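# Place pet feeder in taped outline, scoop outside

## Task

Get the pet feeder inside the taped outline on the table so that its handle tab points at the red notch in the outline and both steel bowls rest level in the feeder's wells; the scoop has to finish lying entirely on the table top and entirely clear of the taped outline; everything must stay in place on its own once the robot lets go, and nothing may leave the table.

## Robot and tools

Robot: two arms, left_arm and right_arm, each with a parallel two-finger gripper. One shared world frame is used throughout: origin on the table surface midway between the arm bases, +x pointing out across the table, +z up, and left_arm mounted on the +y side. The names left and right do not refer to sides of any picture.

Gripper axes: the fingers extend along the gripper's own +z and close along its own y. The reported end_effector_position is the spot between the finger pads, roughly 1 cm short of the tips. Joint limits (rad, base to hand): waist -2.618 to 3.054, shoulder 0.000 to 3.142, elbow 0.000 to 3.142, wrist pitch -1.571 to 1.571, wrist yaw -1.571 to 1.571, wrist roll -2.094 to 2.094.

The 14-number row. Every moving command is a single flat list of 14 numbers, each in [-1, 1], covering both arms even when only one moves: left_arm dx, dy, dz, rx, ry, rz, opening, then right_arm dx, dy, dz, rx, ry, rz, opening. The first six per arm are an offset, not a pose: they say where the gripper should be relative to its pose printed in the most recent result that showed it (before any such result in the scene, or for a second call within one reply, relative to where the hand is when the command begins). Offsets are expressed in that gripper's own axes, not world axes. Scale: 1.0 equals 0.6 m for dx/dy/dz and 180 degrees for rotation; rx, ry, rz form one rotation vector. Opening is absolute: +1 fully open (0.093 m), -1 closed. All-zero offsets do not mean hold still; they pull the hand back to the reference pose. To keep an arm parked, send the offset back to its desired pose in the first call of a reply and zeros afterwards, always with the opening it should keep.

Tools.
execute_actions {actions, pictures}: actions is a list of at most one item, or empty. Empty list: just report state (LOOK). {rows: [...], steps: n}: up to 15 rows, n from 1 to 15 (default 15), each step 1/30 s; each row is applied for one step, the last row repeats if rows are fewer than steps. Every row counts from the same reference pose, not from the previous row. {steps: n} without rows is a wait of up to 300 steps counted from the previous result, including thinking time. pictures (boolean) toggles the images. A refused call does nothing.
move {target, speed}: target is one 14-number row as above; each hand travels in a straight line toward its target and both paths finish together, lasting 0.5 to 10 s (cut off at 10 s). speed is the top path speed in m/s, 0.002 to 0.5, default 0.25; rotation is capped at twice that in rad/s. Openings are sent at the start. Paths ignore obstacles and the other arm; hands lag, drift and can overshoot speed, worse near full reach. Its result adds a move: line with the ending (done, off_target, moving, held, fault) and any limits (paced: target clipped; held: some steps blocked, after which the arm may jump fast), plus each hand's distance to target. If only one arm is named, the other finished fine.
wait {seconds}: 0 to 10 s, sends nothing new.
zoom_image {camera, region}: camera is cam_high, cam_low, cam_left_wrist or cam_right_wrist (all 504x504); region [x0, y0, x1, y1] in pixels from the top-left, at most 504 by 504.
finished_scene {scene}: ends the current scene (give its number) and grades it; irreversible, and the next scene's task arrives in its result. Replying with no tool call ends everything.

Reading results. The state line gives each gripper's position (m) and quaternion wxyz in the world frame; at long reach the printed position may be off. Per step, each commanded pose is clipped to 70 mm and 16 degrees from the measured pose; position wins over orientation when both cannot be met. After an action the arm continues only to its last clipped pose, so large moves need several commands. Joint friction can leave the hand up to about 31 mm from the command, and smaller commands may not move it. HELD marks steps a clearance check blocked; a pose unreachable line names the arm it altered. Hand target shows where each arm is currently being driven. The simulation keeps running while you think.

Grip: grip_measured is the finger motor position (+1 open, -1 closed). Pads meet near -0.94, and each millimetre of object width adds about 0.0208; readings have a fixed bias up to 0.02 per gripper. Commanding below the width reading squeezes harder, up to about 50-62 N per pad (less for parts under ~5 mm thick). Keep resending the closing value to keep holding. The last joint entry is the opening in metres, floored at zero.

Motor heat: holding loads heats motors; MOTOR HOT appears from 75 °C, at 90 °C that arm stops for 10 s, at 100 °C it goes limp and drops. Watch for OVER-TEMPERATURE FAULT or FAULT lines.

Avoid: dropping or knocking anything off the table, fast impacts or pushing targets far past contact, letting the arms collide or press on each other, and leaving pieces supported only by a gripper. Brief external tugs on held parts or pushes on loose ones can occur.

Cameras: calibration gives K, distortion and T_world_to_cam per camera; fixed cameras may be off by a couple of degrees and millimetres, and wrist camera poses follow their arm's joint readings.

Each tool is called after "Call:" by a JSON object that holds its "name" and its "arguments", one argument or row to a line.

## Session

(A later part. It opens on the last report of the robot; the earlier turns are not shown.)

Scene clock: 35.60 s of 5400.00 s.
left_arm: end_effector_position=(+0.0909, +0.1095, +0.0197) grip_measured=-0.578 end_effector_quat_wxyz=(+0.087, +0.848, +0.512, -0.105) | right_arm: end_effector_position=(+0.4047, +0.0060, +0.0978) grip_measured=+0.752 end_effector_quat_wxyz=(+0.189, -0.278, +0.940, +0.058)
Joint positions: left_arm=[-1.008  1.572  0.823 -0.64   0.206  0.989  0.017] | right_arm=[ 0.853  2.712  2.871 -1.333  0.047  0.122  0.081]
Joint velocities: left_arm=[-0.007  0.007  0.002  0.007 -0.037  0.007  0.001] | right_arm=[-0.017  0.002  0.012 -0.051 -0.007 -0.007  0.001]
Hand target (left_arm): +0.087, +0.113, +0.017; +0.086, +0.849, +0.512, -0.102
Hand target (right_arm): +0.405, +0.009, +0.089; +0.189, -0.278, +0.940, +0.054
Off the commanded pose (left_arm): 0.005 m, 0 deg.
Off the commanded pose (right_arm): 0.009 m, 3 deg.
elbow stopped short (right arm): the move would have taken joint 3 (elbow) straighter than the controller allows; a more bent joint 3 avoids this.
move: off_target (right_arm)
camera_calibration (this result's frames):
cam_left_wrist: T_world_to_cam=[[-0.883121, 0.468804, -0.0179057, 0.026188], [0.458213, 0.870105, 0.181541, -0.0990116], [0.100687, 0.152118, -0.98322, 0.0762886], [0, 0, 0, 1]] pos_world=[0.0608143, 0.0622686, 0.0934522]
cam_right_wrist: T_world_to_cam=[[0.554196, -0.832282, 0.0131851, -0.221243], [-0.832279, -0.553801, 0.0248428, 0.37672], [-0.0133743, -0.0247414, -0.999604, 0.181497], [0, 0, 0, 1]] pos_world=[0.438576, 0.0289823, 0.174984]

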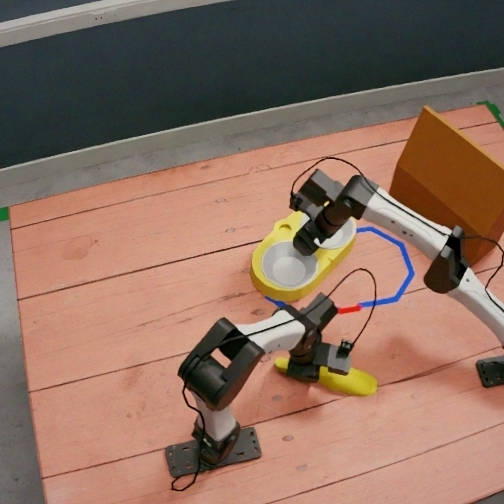

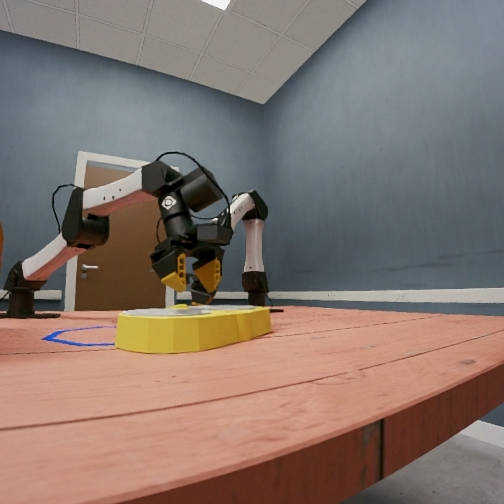

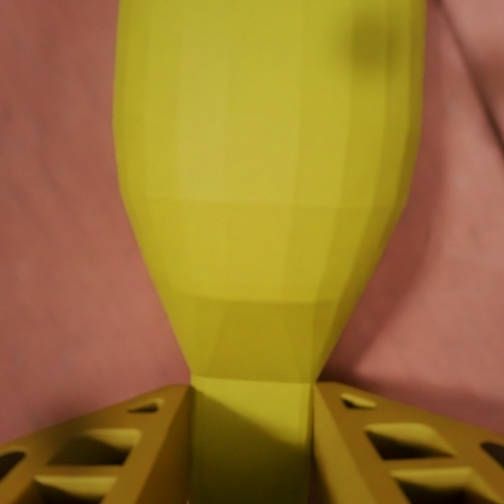

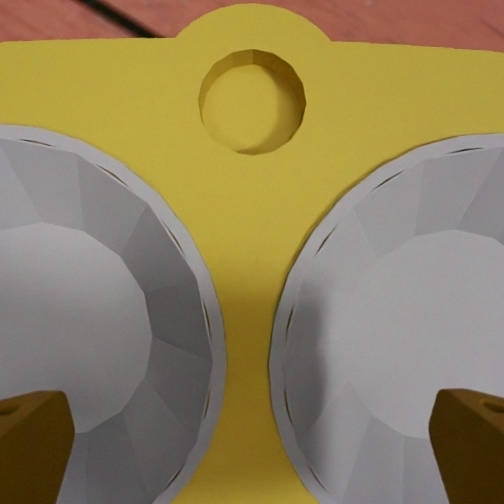

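Call:
{"name": "move", "arguments": {
  "target": [0,0,0,0,0,0,0.6,0.03,0,0.107,0,-0.03,0,0.75],
  "speed": 0.08
}}

Call:
{"name": "move", "arguments": {
  "target": [0.1,0,-0.15,0,0,0,0.6,0,0,0,0,0,0,0.2]
}}

Call:
{"name": "move", "arguments": {
  "target": [0,0,0,0,0,0,0.6,0.14,-0.04,-0.04,0,0.1,0,0.2],
  "speed": 0.08
}}

Scene clock: 38.13 s of 5400.00 s.
left_arm: end_effector_position=(+0.0909, +0.1095, +0.0197) grip_measured=+0.598 end_effector_quat_wxyz=(+0.087, +0.848, +0.512, -0.105) | right_arm: end_effector_position=(+0.4164, +0.0146, +0.0413) grip_measured=+0.752 end_effector_quat_wxyz=(+0.241, -0.272, +0.928, +0.078)
Joint positions: left_arm=[-1.008  1.572  0.823 -0.64   0.206  0.988  0.074] | right_arm=[ 0.853  2.496  2.178 -0.743  0.054  0.123  0.081]
Joint velocities: left_arm=[-0.022 -0.007 -0.007 -0.022 -0.007  0.007 -0.   ] | right_arm=[ 0.007 -0.012 -0.017 -0.051  0.022  0.051 -0.003]
Hand target (left_arm): +0.091, +0.110, +0.020; +0.087, +0.848, +0.512, -0.105
Hand target (right_arm): +0.413, +0.012, +0.032; +0.233, -0.275, +0.930, +0.071
Off the commanded pose (left_arm): 0.000 m, 0 deg.
Off the commanded pose (right_arm): 0.011 m, 1 deg.
move: off_target (right_arm)
camera_calibration (this result's frames):
cam_left_wrist: T_world_to_cam=[[-0.883669, 0.467774, -0.0177991, 0.0263836], [0.457189, 0.870589, 0.181807, -0.0990253], [0.100541, 0.15252, -0.983173, 0.0762343], [0, 0, 0, 1]] pos_world=[0.0609229, 0.0622415, 0.0934246]
cam_right_wrist: T_world_to_cam=[[0.550566, -0.834774, 0.00534917, -0.218037], [-0.83127, -0.54882, -0.0882468, 0.396843], [0.0766019, 0.0441391, -0.996084, 0.0866754], [0, 0, 0, 1]] pos_world=[0.443288, 0.0319583, 0.122522]

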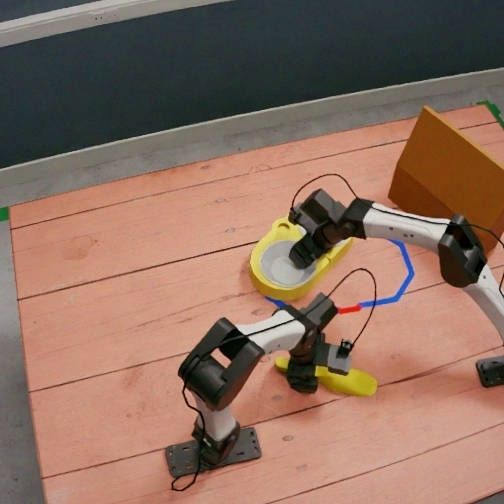

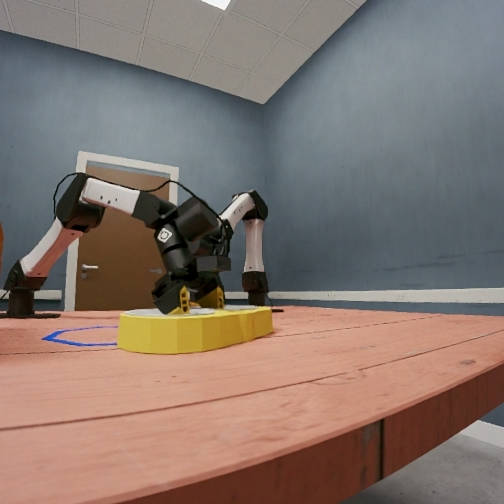

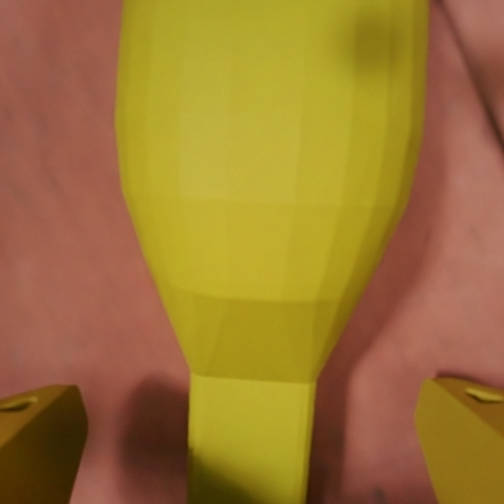

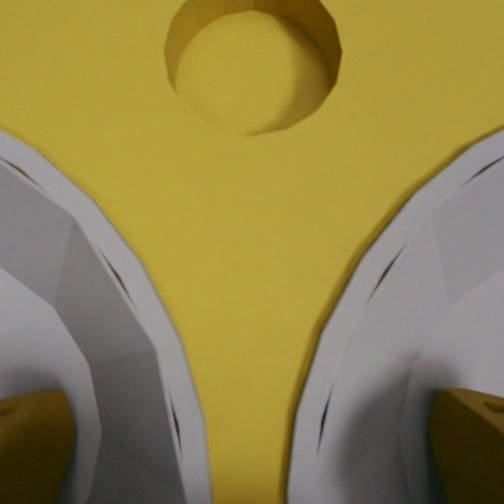

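Scene clock: 39.30 s of 5400.00 s.
left_arm: end_effector_position=(+0.1215, +0.1825, +0.0858) grip_measured=+0.598 end_effector_quat_wxyz=(+0.085, +0.848, +0.512, -0.108) | right_arm: end_effector_position=(+0.4166, +0.0147, +0.0424) grip_measured=+0.211 end_effector_quat_wxyz=(+0.242, -0.272, +0.928, +0.078)
Joint positions: left_arm=[-0.708  1.346  0.909 -1.026  0.255  1.293  0.074] | right_arm=[ 0.853  2.494  2.178 -0.743  0.054  0.123  0.055]
Joint velocities: left_arm=[-0.007  0.002  0.002  0.007 -0.007  0.081 -0.001] | right_arm=[ 0.012 -0.017 -0.002  0.007  0.037  0.037  0.   ]
Hand target (left_arm): +0.124, +0.182, +0.091; +0.090, +0.847, +0.512, -0.109
Hand target (right_arm): +0.416, +0.015, +0.041; +0.241, -0.272, +0.928, +0.078
Off the commanded pose (left_arm): 0.007 m, 0 deg.
Off the commanded pose (right_arm): 0.001 m, 0 deg.
move: done
camera_calibration (this result's frames):
cam_left_wrist: T_world_to_cam=[[-0.883563, 0.468186, -0.0108872, 0.0197564], [0.458952, 0.870294, 0.178748, -0.188395], [0.0931625, 0.152939, -0.983835, 0.127941], [0, 0, 0, 1]] pos_world=[0.0920012, 0.135143, 0.159763]
cam_right_wrist: T_world_to_cam=[[0.55028, -0.834966, 0.00487785, -0.217874], [-0.831306, -0.548397, -0.0905063, 0.397264], [0.0782447, 0.0457489, -0.995884, 0.0870881], [0, 0, 0, 1]] pos_world=[0.443326, 0.0319571, 0.123747]

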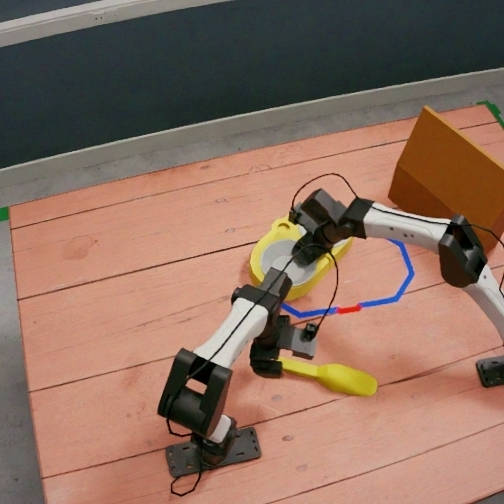

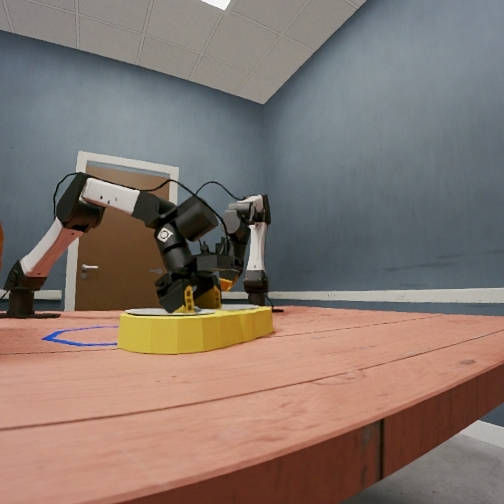

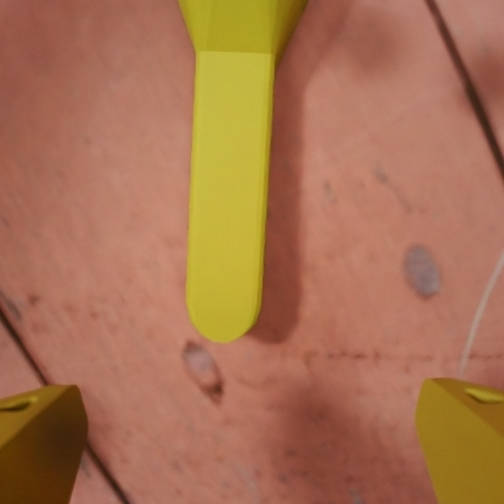

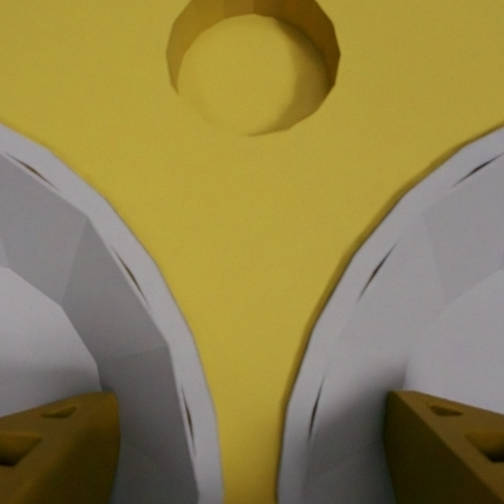

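Scene clock: 41.60 s of 5400.00 s.
left_arm: end_effector_position=(+0.1215, +0.1825, +0.0858) grip_measured=+0.598 end_effector_quat_wxyz=(+0.085, +0.848, +0.512, -0.108) | right_arm: end_effector_position=(+0.3736, -0.0326, +0.0409) grip_measured=+0.210 end_effector_quat_wxyz=(+0.142, -0.282, +0.948, +0.049)
Joint positions: left_arm=[-0.708  1.346  0.909 -1.026  0.255  1.293  0.074] | right_arm=[ 0.827  2.399  2.081 -0.952  0.018  0.101  0.055]
Joint velocities: left_arm=[-0.002 -0.002  0.017  0.007  0.022 -0.037 -0.   ] | right_arm=[-0.012  0.017 -0.022 -0.022 -0.051 -0.081 -0.001]
Hand target (left_arm): +0.121, +0.182, +0.086; +0.085, +0.848, +0.513, -0.108
Hand target (right_arm): +0.359, -0.050, +0.023; +0.094, -0.280, +0.955, +0.036
Off the commanded pose (left_arm): 0.000 m, 0 deg.
Off the commanded pose (right_arm): 0.031 m, 6 deg.
move: off_target (right_arm)
camera_calibration (this result's frames):
cam_left_wrist: T_world_to_cam=[[-0.883563, 0.468186, -0.0108872, 0.0197564], [0.458952, 0.870294, 0.178748, -0.188395], [0.0931625, 0.152939, -0.983835, 0.127941], [0, 0, 0, 1]] pos_world=[0.0920012, 0.135143, 0.159763]
cam_right_wrist: T_world_to_cam=[[0.558374, -0.829584, 0.0031563, -0.236512], [-0.823512, -0.553819, 0.122933, 0.323614], [-0.100235, -0.0712417, -0.99241, 0.153853], [0, 0, 0, 1]] pos_world=[0.413984, -0.0060222, 0.113649]

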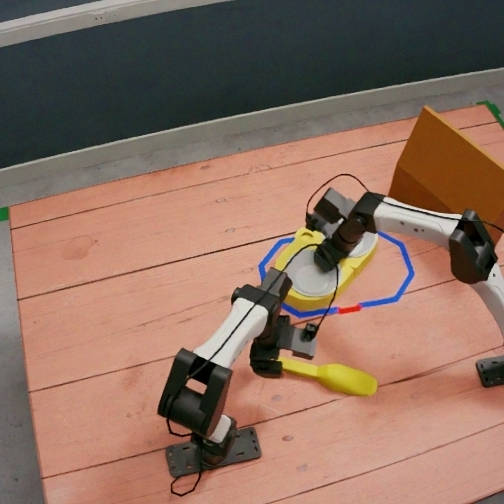

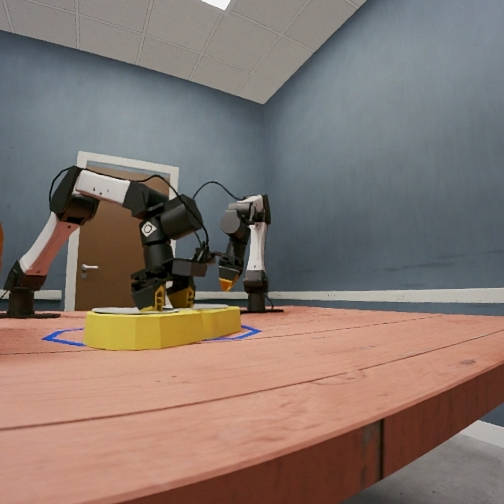

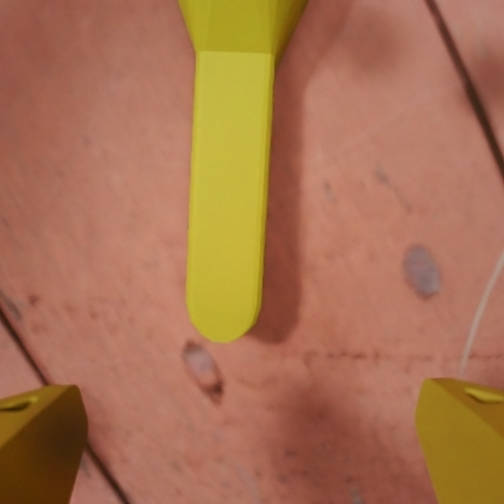

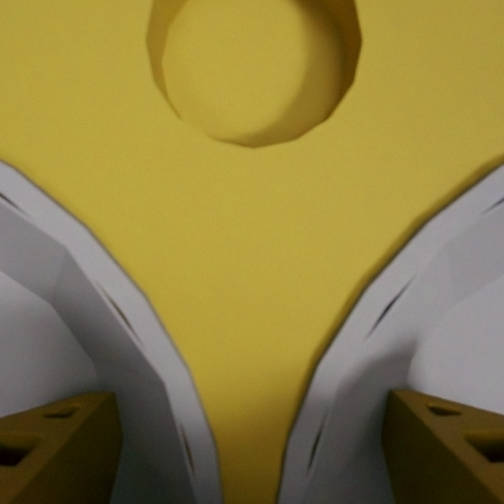

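Call:
{"name": "move", "arguments": {
  "target": [0,0,0,0,0,0,0.6,0.06,-0.02,-0.02,-0.03,0.06,-0.4,0.2],
  "speed": 0.2
}}

Scene clock: 46.43 s of 5400.00 s.
left_arm: end_effector_position=(+0.1215, +0.1825, +0.0858) grip_measured=+0.598 end_effector_quat_wxyz=(+0.085, +0.848, +0.512, -0.108) | right_arm: end_effector_position=(+0.3497, -0.0575, +0.0565) grip_measured=+0.202 end_effector_quat_wxyz=(-0.072, +0.787, -0.612, +0.027)
Joint positions: left_arm=[-0.708  1.346  0.909 -1.026  0.255  1.293  0.074] | right_arm=[ 0.819  2.399  2.175 -1.195  0.018 -1.149  0.055]
Joint velocities: left_arm=[ 0.002 -0.012 -0.012 -0.007 -0.066  0.007  0.001] | right_arm=[ 0.002  0.017 -0.002 -0.007 -0.007 -0.066  0.   ]
Hand target (left_arm): +0.121, +0.182, +0.086; +0.085, +0.848, +0.512, -0.108
Hand target (right_arm): +0.348, -0.064, +0.042; -0.047, +0.793, -0.607, +0.026
Off the commanded pose (left_arm): 0.000 m, 0 deg.
Off the commanded pose (right_arm): 0.016 m, 3 deg.
move: off_target (right_arm)
camera_calibration (this result's frames):
cam_left_wrist: T_world_to_cam=[[-0.883563, 0.468186, -0.0108872, 0.0197564], [0.458952, 0.870294, 0.178748, -0.188395], [0.0931625, 0.152939, -0.983835, 0.127941], [0, 0, 0, 1]] pos_world=[0.0920012, 0.135143, 0.159763]
cam_right_wrist: T_world_to_cam=[[0.953522, 0.256876, 0.157514, -0.328286], [0.185123, -0.911853, 0.366405, -0.0988653], [0.23775, -0.320215, -0.917026, 0.0284122], [0, 0, 0, 1]] pos_world=[0.324575, 0.00327606, 0.113989]

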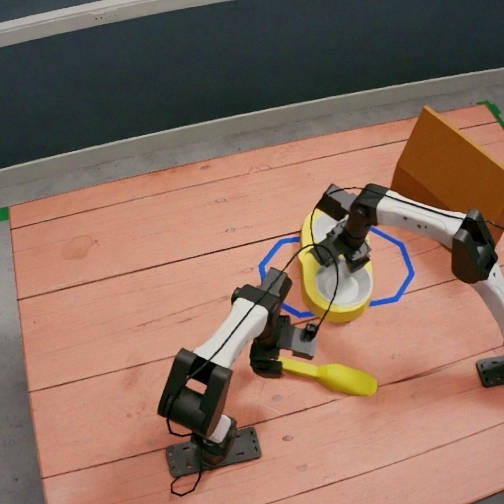

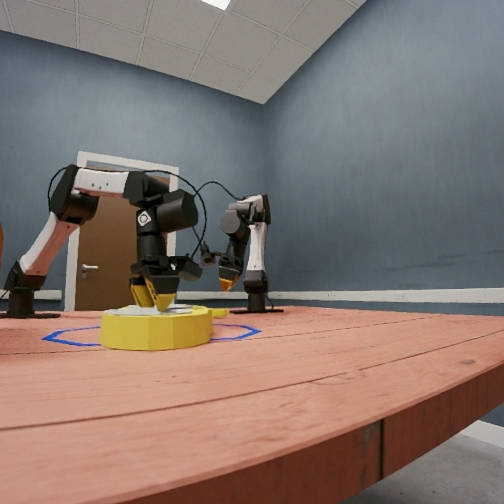

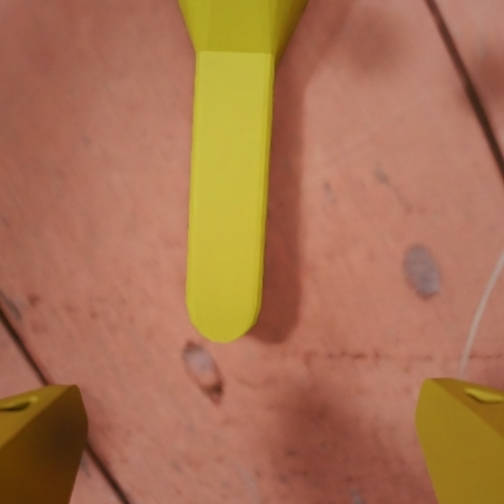

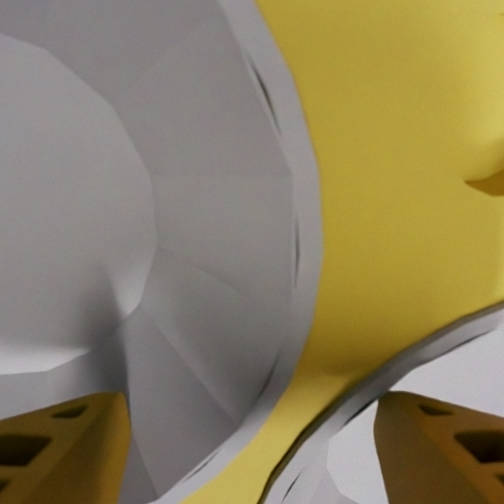

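Call:
{"name": "move", "arguments": {
  "target": [0,0,0,0,0,0,0.6,0,0,-0.02,-0.04,0,0.19,0.8],
  "speed": 0.3
}}

Scene clock: 48.90 s of 5400.00 s.
left_arm: end_effector_position=(+0.1215, +0.1825, +0.0858) grip_measured=+0.598 end_effector_quat_wxyz=(+0.085, +0.848, +0.512, -0.108) | right_arm: end_effector_position=(+0.3467, -0.0549, +0.0784) grip_measured=+0.798 end_effector_quat_wxyz=(+0.043, -0.582, +0.811, +0.029)
Joint positions: left_arm=[-0.708  1.346  0.909 -1.026  0.255  1.293  0.074] | right_arm=[ 0.802  2.521  2.49  -1.453 -0.055 -0.587  0.083]
Joint velocities: left_arm=[-0.017 -0.017 -0.017 -0.066 -0.066 -0.022 -0.001] | right_arm=[-0.007  0.012  0.007 -0.051  0.022  0.022  0.001]
Hand target (left_arm): +0.121, +0.182, +0.086; +0.085, +0.848, +0.512, -0.108
Hand target (right_arm): +0.347, -0.059, +0.069; +0.028, -0.576, +0.817, +0.034
Off the commanded pose (left_arm): 0.000 m, 0 deg.
Off the commanded pose (right_arm): 0.011 m, 2 deg.
move: off_target (right_arm)
camera_calibration (this result's frames):
cam_left_wrist: T_world_to_cam=[[-0.883563, 0.468186, -0.0108872, 0.0197564], [0.458952, 0.870294, 0.178748, -0.188395], [0.0931625, 0.152939, -0.983835, 0.127941], [0, 0, 0, 1]] pos_world=[0.0920012, 0.135143, 0.159763]
cam_right_wrist: T_world_to_cam=[[0.95226, -0.304876, 0.0158388, -0.348858], [-0.294132, -0.902332, 0.315092, 0.0667703], [-0.0817723, -0.304709, -0.948929, 0.164111], [0, 0, 0, 1]] pos_world=[0.365262, 0.00389667, 0.140216]

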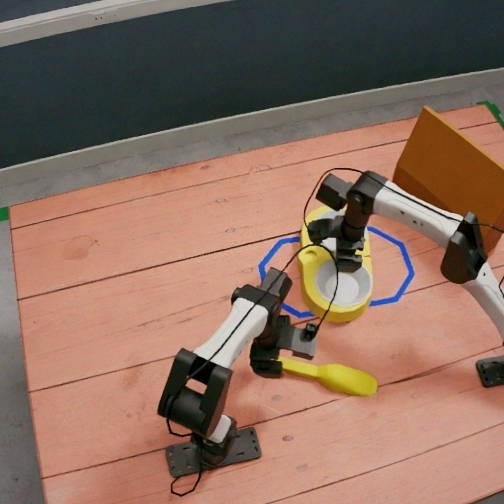

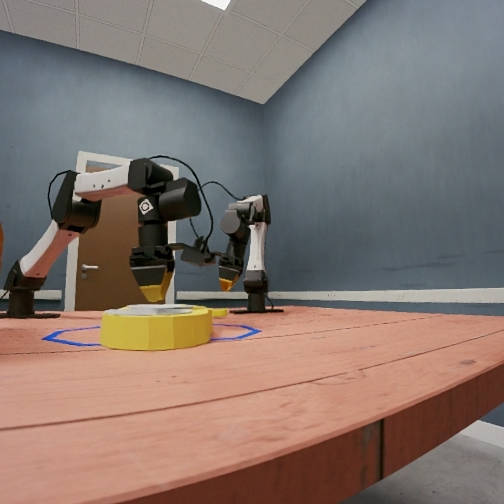

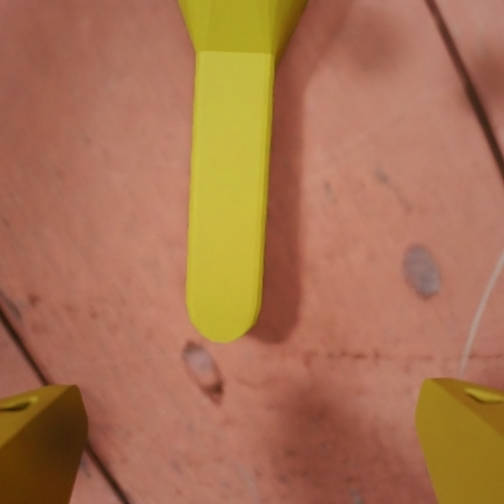

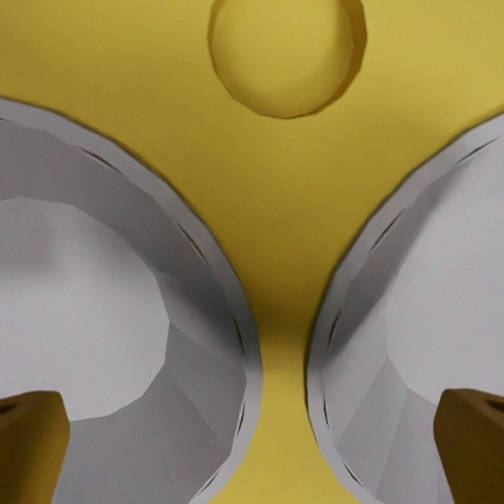

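Call:
{"name": "move", "arguments": {
  "target": [0,0,0,0,0,0,0.6,0.005,-0.016,0.092,0,0,0,0.8],
  "speed": 0.08
}}

Call:
{"name": "move", "arguments": {
  "target": [0,0,0,0,0,0,0.6,0,0,0.01,0,0,0,0.3]
}}

Call:
{"name": "move", "arguments": {
  "target": [0,0,0,0,0,0,0.6,0,0,0.025,0,0,-0.46,0.3],
  "speed": 0.15
}}

Scene clock: 50.97 s of 5400.00 s.
left_arm: end_effector_position=(+0.1215, +0.1825, +0.0858) grip_measured=+0.598 end_effector_quat_wxyz=(+0.085, +0.848, +0.512, -0.108) | right_arm: end_effector_position=(+0.3562, -0.0475, +0.0384) grip_measured=+0.798 end_effector_quat_wxyz=(+0.058, -0.586, +0.808, +0.030)
Joint positions: left_arm=[-0.708  1.346  0.909 -1.026  0.255  1.293  0.074] | right_arm=[ 0.802  2.518  2.322 -1.258 -0.056 -0.595  0.083]
Joint velocities: left_arm=[-0.007 -0.002 -0.002 -0.095  0.022 -0.022  0.   ] | right_arm=[-0.017 -0.007  0.002  0.051 -0.022  0.007 -0.   ]
Hand target (left_arm): +0.121, +0.182, +0.086; +0.085, +0.848, +0.512, -0.108
Hand target (right_arm): +0.357, -0.055, +0.023; +0.043, -0.582, +0.811, +0.029
Off the commanded pose (left_arm): 0.000 m, 0 deg.
Off the commanded pose (right_arm): 0.017 m, 2 deg.
move: off_target (right_arm)
camera_calibration (this result's frames):
cam_left_wrist: T_world_to_cam=[[-0.883563, 0.468186, -0.0108872, 0.0197564], [0.458952, 0.870294, 0.178748, -0.188395], [0.0931625, 0.152939, -0.983835, 0.127941], [0, 0, 0, 1]] pos_world=[0.0920012, 0.135143, 0.159763]
cam_right_wrist: T_world_to_cam=[[0.954184, -0.297338, 0.0335127, -0.356021], [-0.293895, -0.910271, 0.291604, 0.0892641], [-0.0561991, -0.288093, -0.955952, 0.12116], [0, 0, 0, 1]] pos_world=[0.372753, 0.0103012, 0.101725]

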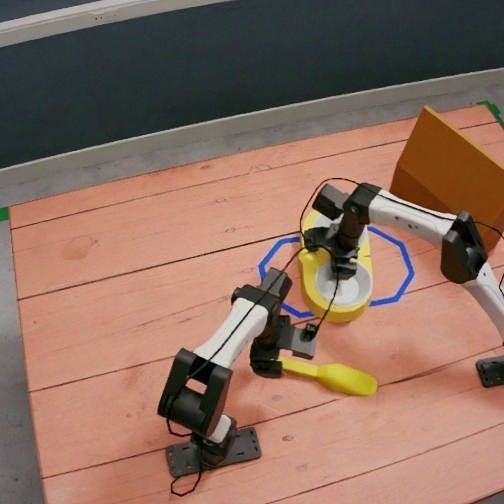

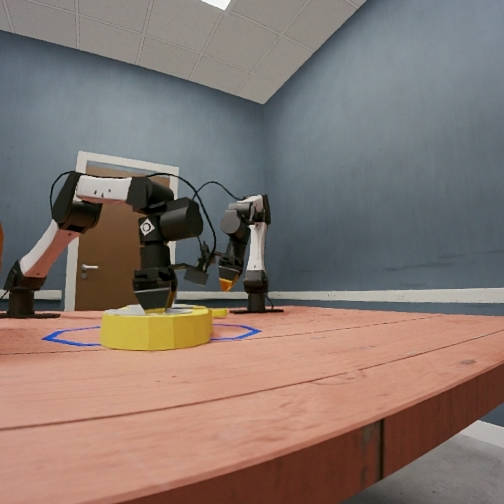

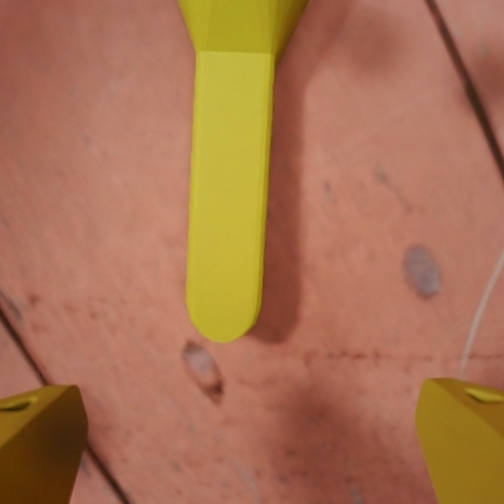

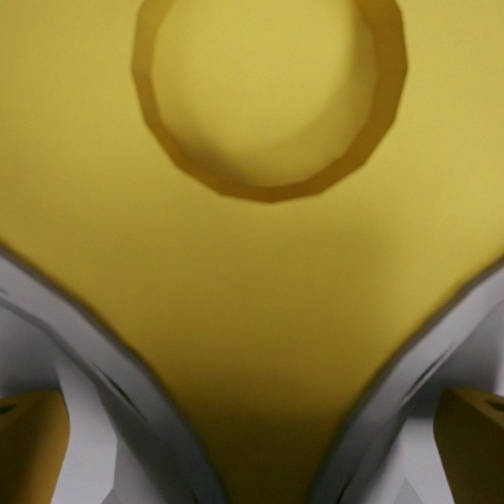

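Scene clock: 51.67 s of 5400.00 s.
left_arm: end_effector_position=(+0.1215, +0.1825, +0.0858) grip_measured=+0.598 end_effector_quat_wxyz=(+0.085, +0.848, +0.512, -0.108) | right_arm: end_effector_position=(+0.3565, -0.0476, +0.0397) grip_measured=+0.307 end_effector_quat_wxyz=(+0.059, -0.586, +0.808, +0.029)
Joint positions: left_arm=[-0.708  1.346  0.909 -1.026  0.255  1.293  0.074] | right_arm=[ 0.802  2.515  2.322 -1.258 -0.054 -0.595  0.06 ]
Joint velocities: left_arm=[-0.007 -0.022 -0.007  0.066  0.066  0.007  0.   ] | right_arm=[-0.012  0.017 -0.007 -0.007 -0.022 -0.037 -0.   ]
Hand target (left_arm): +0.121, +0.182, +0.086; +0.085, +0.848, +0.512, -0.108
Hand target (right_arm): +0.357, -0.047, +0.033; +0.057, -0.586, +0.808, +0.030
Off the commanded pose (left_arm): 0.000 m, 0 deg.
Off the commanded pose (right_arm): 0.007 m, 0 deg.
move: done
camera_calibration (this result's frames):
cam_left_wrist: T_world_to_cam=[[-0.883563, 0.468186, -0.0108872, 0.0197564], [0.458952, 0.870294, 0.178748, -0.188395], [0.0931625, 0.152939, -0.983835, 0.127941], [0, 0, 0, 1]] pos_world=[0.0920012, 0.135143, 0.159763]
cam_right_wrist: T_world_to_cam=[[0.954024, -0.297525, 0.0362865, -0.356452], [-0.294944, -0.910342, 0.29032, 0.0893233], [-0.0533441, -0.287674, -0.956242, 0.121417], [0, 0, 0, 1]] pos_world=[0.372886, 0.01019, 0.103106]

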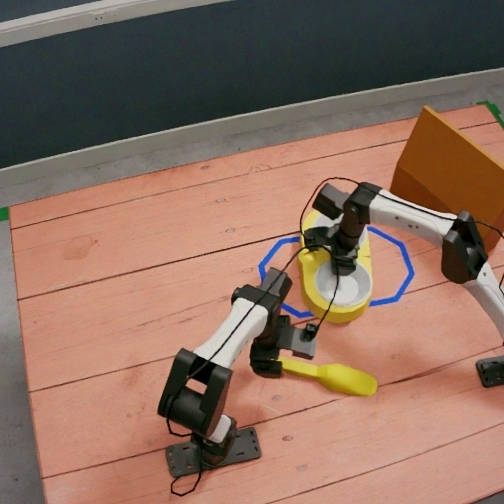

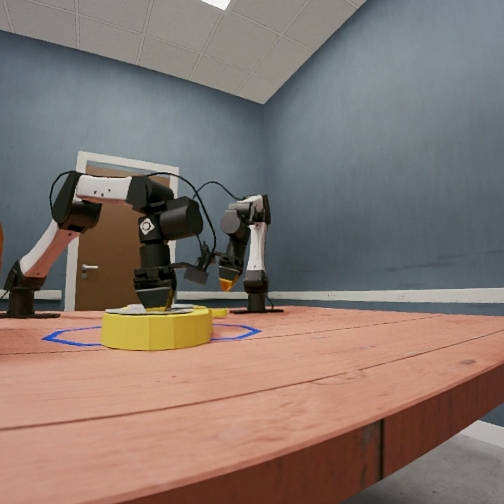

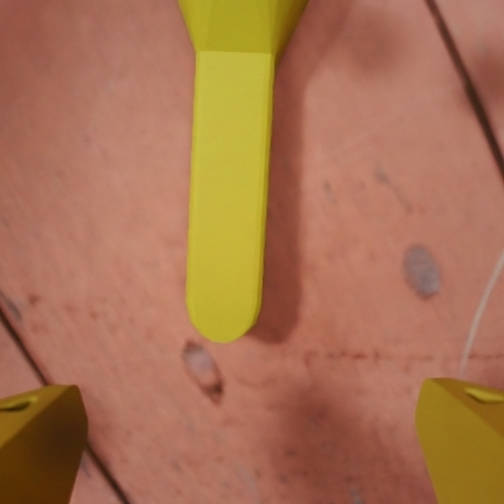

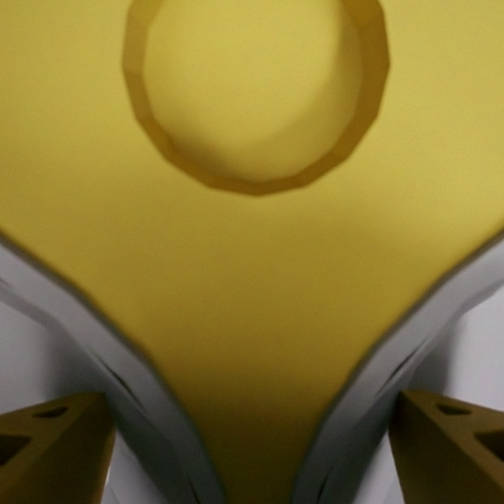

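Scene clock: 56.97 s of 5400.00 s.
left_arm: end_effector_position=(+0.1215, +0.1825, +0.0858) grip_measured=+0.598 end_effector_quat_wxyz=(+0.085, +0.848, +0.512, -0.108) | right_arm: end_effector_position=(+0.3631, -0.0425, +0.0435) grip_measured=+0.303 end_effector_quat_wxyz=(-0.078, +0.970, -0.230, +0.029)
Joint positions: left_arm=[-0.708  1.346  0.909 -1.026  0.255  1.293  0.074] | right_arm=[ 0.802  2.51   2.322 -1.225 -0.054 -2.016  0.06 ]
Joint velocities: left_arm=[ 0.012  0.007 -0.002  0.022  0.051  0.007 -0.001] | right_arm=[ 0.007 -0.007 -0.017 -0.081 -0.007 -0.037 -0.001]
Hand target (left_arm): +0.121, +0.182, +0.086; +0.085, +0.848, +0.512, -0.108
Hand target (right_arm): +0.357, -0.046, +0.025; -0.063, +0.974, -0.219, +0.017
Off the commanded pose (left_arm): 0.000 m, 0 deg.
Off the commanded pose (right_arm): 0.020 m, 3 deg.
move: off_target (right_arm)
camera_calibration (this result's frames):
cam_left_wrist: T_world_to_cam=[[-0.883563, 0.468186, -0.0108872, 0.0197564], [0.458952, 0.870294, 0.178748, -0.188395], [0.0931625, 0.152939, -0.983835, 0.127941], [0, 0, 0, 1]] pos_world=[0.0920012, 0.135143, 0.159763]
cam_right_wrist: T_world_to_cam=[[0.424754, 0.887962, 0.176373, -0.124878], [0.780703, -0.457909, 0.425232, -0.282433], [0.458353, -0.0429238, -0.887733, -0.0515442], [0, 0, 0, 1]] pos_world=[0.297165, -0.020654, 0.0963675]

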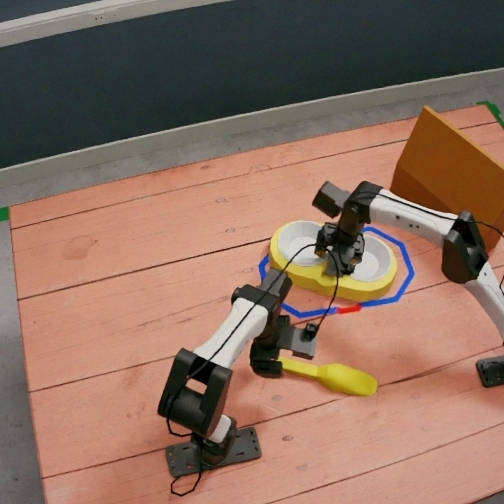

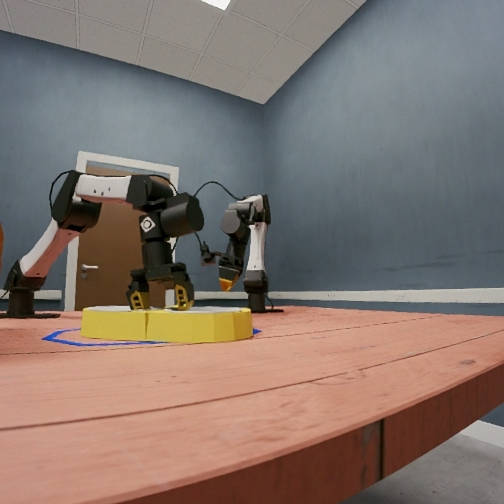

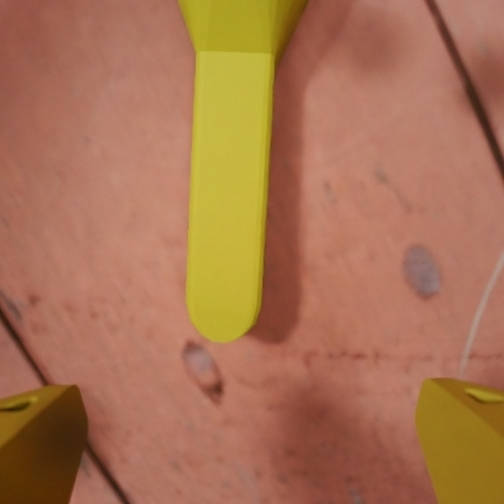

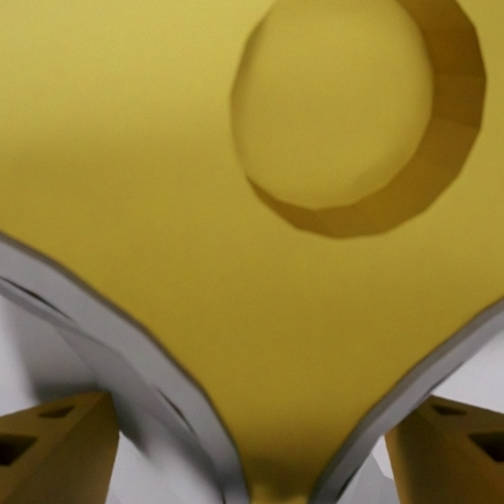

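Call:
{"name": "move", "arguments": {
  "target": [0,0,0,0,0,0,0.6,0,0,0,0,0,0.04,0.8]
}}

Call:
{"name": "move", "arguments": {
  "target": [0.02,0,-0.07,0,0,0,0.6,0.02,0,-0.075,0,0,0,0.8],
  "speed": 0.15
}}

Call:
{"name": "move", "arguments": {
  "target": [0,0,0,0,0,0,0.6,0,0,0,0,0,0.99,0.8],
  "speed": 0.5
}}

Scene clock: 58.40 s of 5400.00 s.
left_arm: end_effector_position=(+0.1215, +0.1825, +0.0858) grip_measured=+0.598 end_effector_quat_wxyz=(+0.085, +0.848, +0.512, -0.108) | right_arm: end_effector_position=(+0.3633, -0.0424, +0.0439) grip_measured=+0.798 end_effector_quat_wxyz=(-0.080, +0.954, -0.286, +0.024)
Joint positions: left_arm=[-0.708  1.346  0.909 -1.026  0.255  1.293  0.074] | right_arm=[ 0.802  2.509  2.322 -1.224 -0.054 -1.898  0.083]
Joint velocities: left_arm=[-0.022 -0.017 -0.002  0.007 -0.007 -0.022  0.001] | right_arm=[ 0.002 -0.007  0.017  0.022 -0.037 -0.037  0.001]
Hand target (left_arm): +0.121, +0.182, +0.086; +0.085, +0.848, +0.512, -0.108
Hand target (right_arm): +0.363, -0.042, +0.043; -0.080, +0.953, -0.290, +0.024
Off the commanded pose (left_arm): 0.000 m, 0 deg.
Off the commanded pose (right_arm): 0.000 m, 0 deg.
move: done
camera_calibration (this result's frames):
cam_left_wrist: T_world_to_cam=[[-0.883563, 0.468186, -0.0108872, 0.0197564], [0.458952, 0.870294, 0.178748, -0.188395], [0.0931625, 0.152939, -0.983835, 0.127941], [0, 0, 0, 1]] pos_world=[0.0920012, 0.135143, 0.159763]
cam_right_wrist: T_world_to_cam=[[0.527488, 0.830505, 0.178934, -0.164944], [0.728497, -0.550534, 0.407681, -0.266848], [0.437091, -0.0846936, -0.895421, -0.0449502], [0, 0, 0, 1]] pos_world=[0.301051, -0.0137287, 0.0980534]

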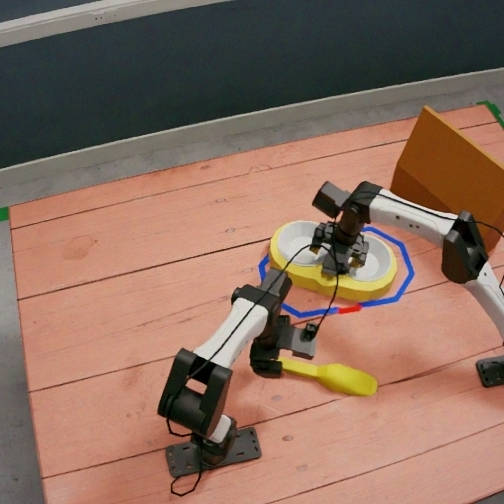

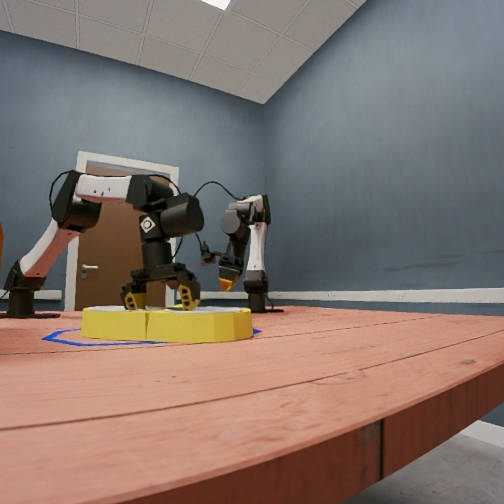

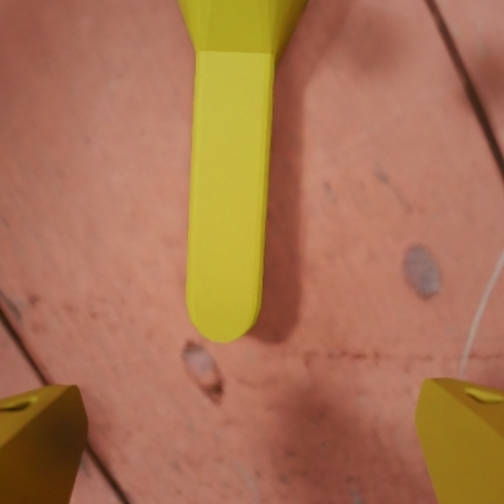

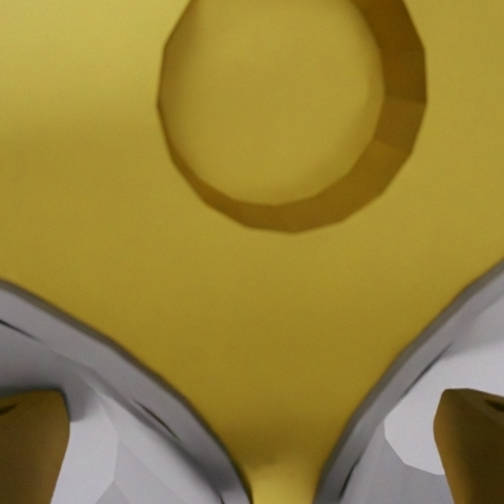

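Scene clock: 59.47 s of 5400.00 s.
left_arm: end_effector_position=(+0.1279, +0.2023, +0.1170) grip_measured=+0.598 end_effector_quat_wxyz=(+0.078, +0.848, +0.512, -0.110) | right_arm: end_effector_position=(+0.3679, -0.0521, +0.0970) grip_measured=+0.798 end_effector_quat_wxyz=(-0.090, +0.954, -0.285, +0.034)
Joint positions: left_arm=[-0.618  1.319  1.015 -1.199  0.262  1.388  0.074] | right_arm=[ 0.782  2.509  2.532 -1.409 -0.054 -1.92   0.083]
Joint velocities: left_arm=[ 0.012 -0.002 -0.012  0.007 -0.051  0.007 -0.   ] | right_arm=[-0.002 -0.012 -0.017 -0.022 -0.037 -0.051 -0.001]
Hand target (left_arm): +0.130, +0.203, +0.123; +0.086, +0.847, +0.513, -0.109
Hand target (right_arm): +0.368, -0.056, +0.088; -0.081, +0.954, -0.287, +0.025
Off the commanded pose (left_arm): 0.007 m, 1 deg.
Off the commanded pose (right_arm): 0.009 m, 2 deg.
move: done
camera_calibration (this result's frames):
cam_left_wrist: T_world_to_cam=[[-0.882446, 0.470403, 0.00320761, 0.0142521], [0.463015, 0.867341, 0.182583, -0.214513], [0.0831058, 0.162605, -0.983185, 0.154253], [0, 0, 0, 1]] pos_world=[0.0990801, 0.154269, 0.19078]
cam_right_wrist: T_world_to_cam=[[0.521757, 0.828873, 0.20184, -0.169056], [0.719724, -0.554713, 0.417481, -0.295185], [0.458002, -0.0725545, -0.885985, -0.00822751], [0, 0, 0, 1]] pos_world=[0.304426, -0.0242139, 0.150067]

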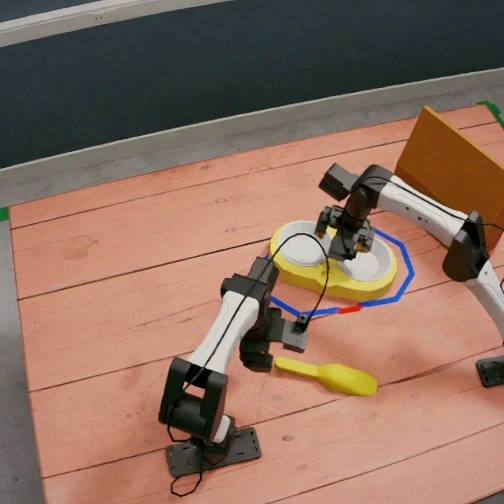

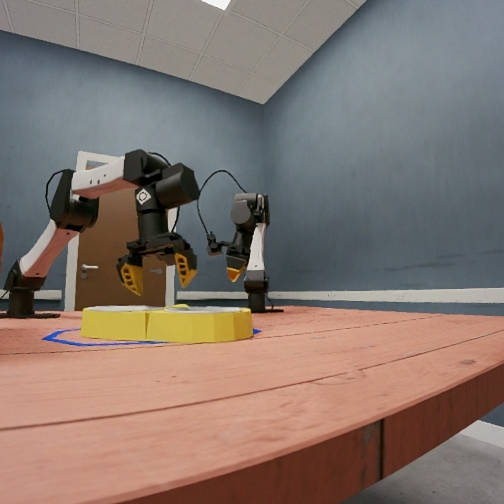

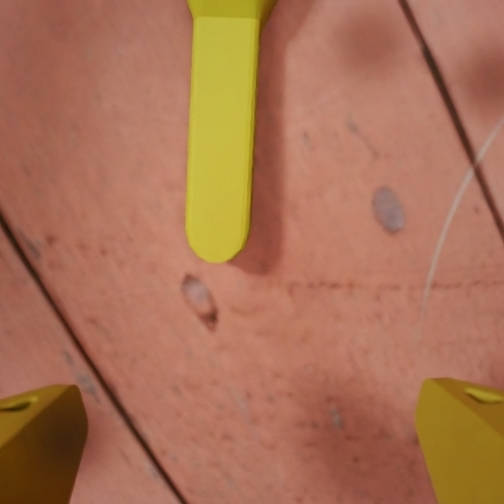

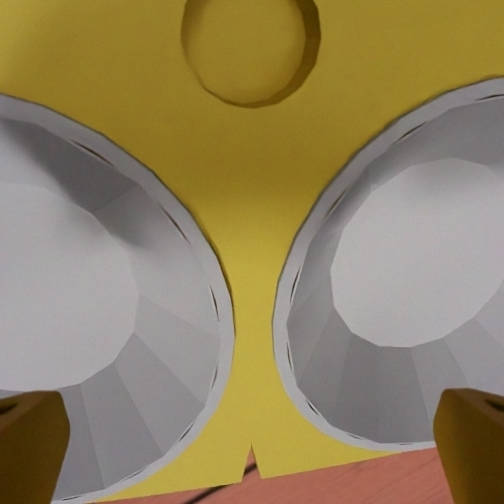

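Scene clock: 63.33 s of 5400.00 s.
left_arm: end_effector_position=(+0.1279, +0.2023, +0.1170) grip_measured=+0.598 end_effector_quat_wxyz=(+0.078, +0.848, +0.512, -0.110) | right_arm: end_effector_position=(+0.3679, -0.0521, +0.0970) grip_measured=+0.798 end_effector_quat_wxyz=(+0.035, +0.266, +0.959, +0.089)
Joint positions: left_arm=[-0.618  1.319  1.015 -1.199  0.262  1.388  0.074] | right_arm=[ 0.782  2.509  2.532 -1.409 -0.054  1.183  0.084]
Joint velocities: left_arm=[ 0.012 -0.002  0.002  0.007  0.007  0.037 -0.   ] | right_arm=[-0.022  0.012 -0.017 -0.007  0.051  0.11  -0.   ]
Hand target (left_arm): +0.128, +0.202, +0.117; +0.078, +0.848, +0.512, -0.110
Hand target (right_arm): +0.368, -0.052, +0.097; +0.035, +0.270, +0.958, +0.089
Off the commanded pose (left_arm): 0.000 m, 0 deg.
Off the commanded pose (right_arm): 0.000 m, 0 deg.
move: done
camera_calibration (this result's frames):
cam_left_wrist: T_world_to_cam=[[-0.882446, 0.470403, 0.00320761, 0.0142521], [0.463015, 0.867341, 0.182583, -0.214513], [0.0831058, 0.162605, -0.983185, 0.154253], [0, 0, 0, 1]] pos_world=[0.0990801, 0.154269, 0.19078]
cam_right_wrist: T_world_to_cam=[[-0.491408, -0.852496, -0.178239, 0.15294], [-0.832657, 0.399866, 0.383132, 0.329061], [-0.255346, 0.336686, -0.906334, 0.277535], [0, 0, 0, 1]] pos_world=[0.420018, -0.094642, 0.152726]

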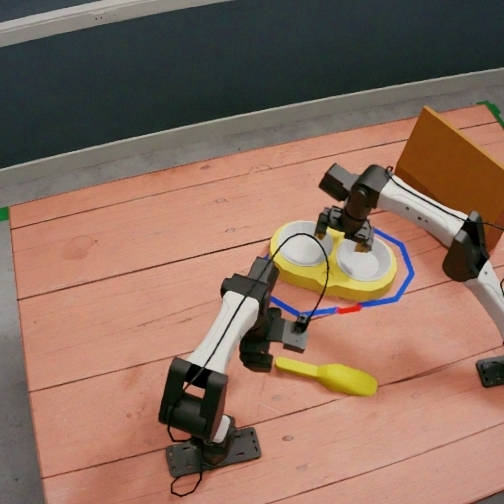

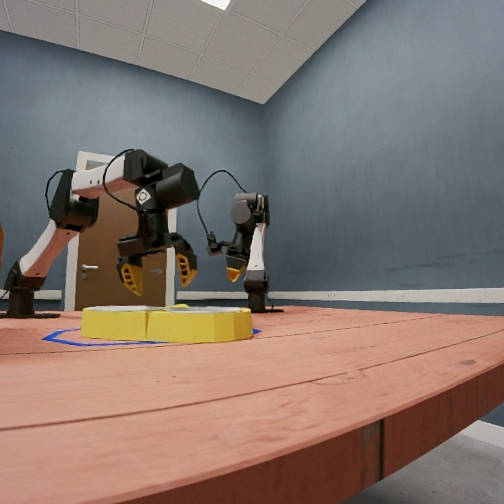

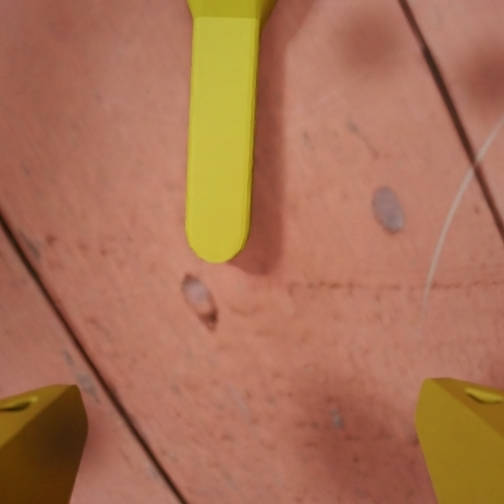

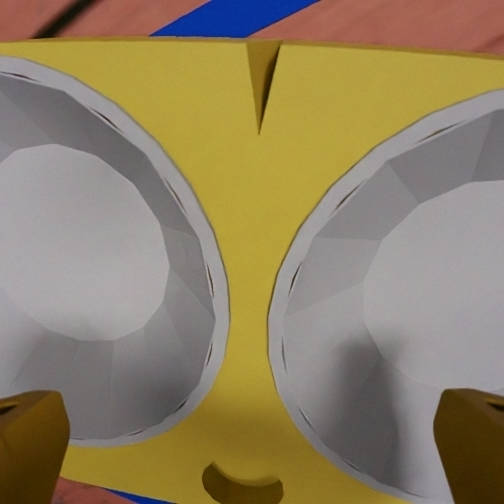

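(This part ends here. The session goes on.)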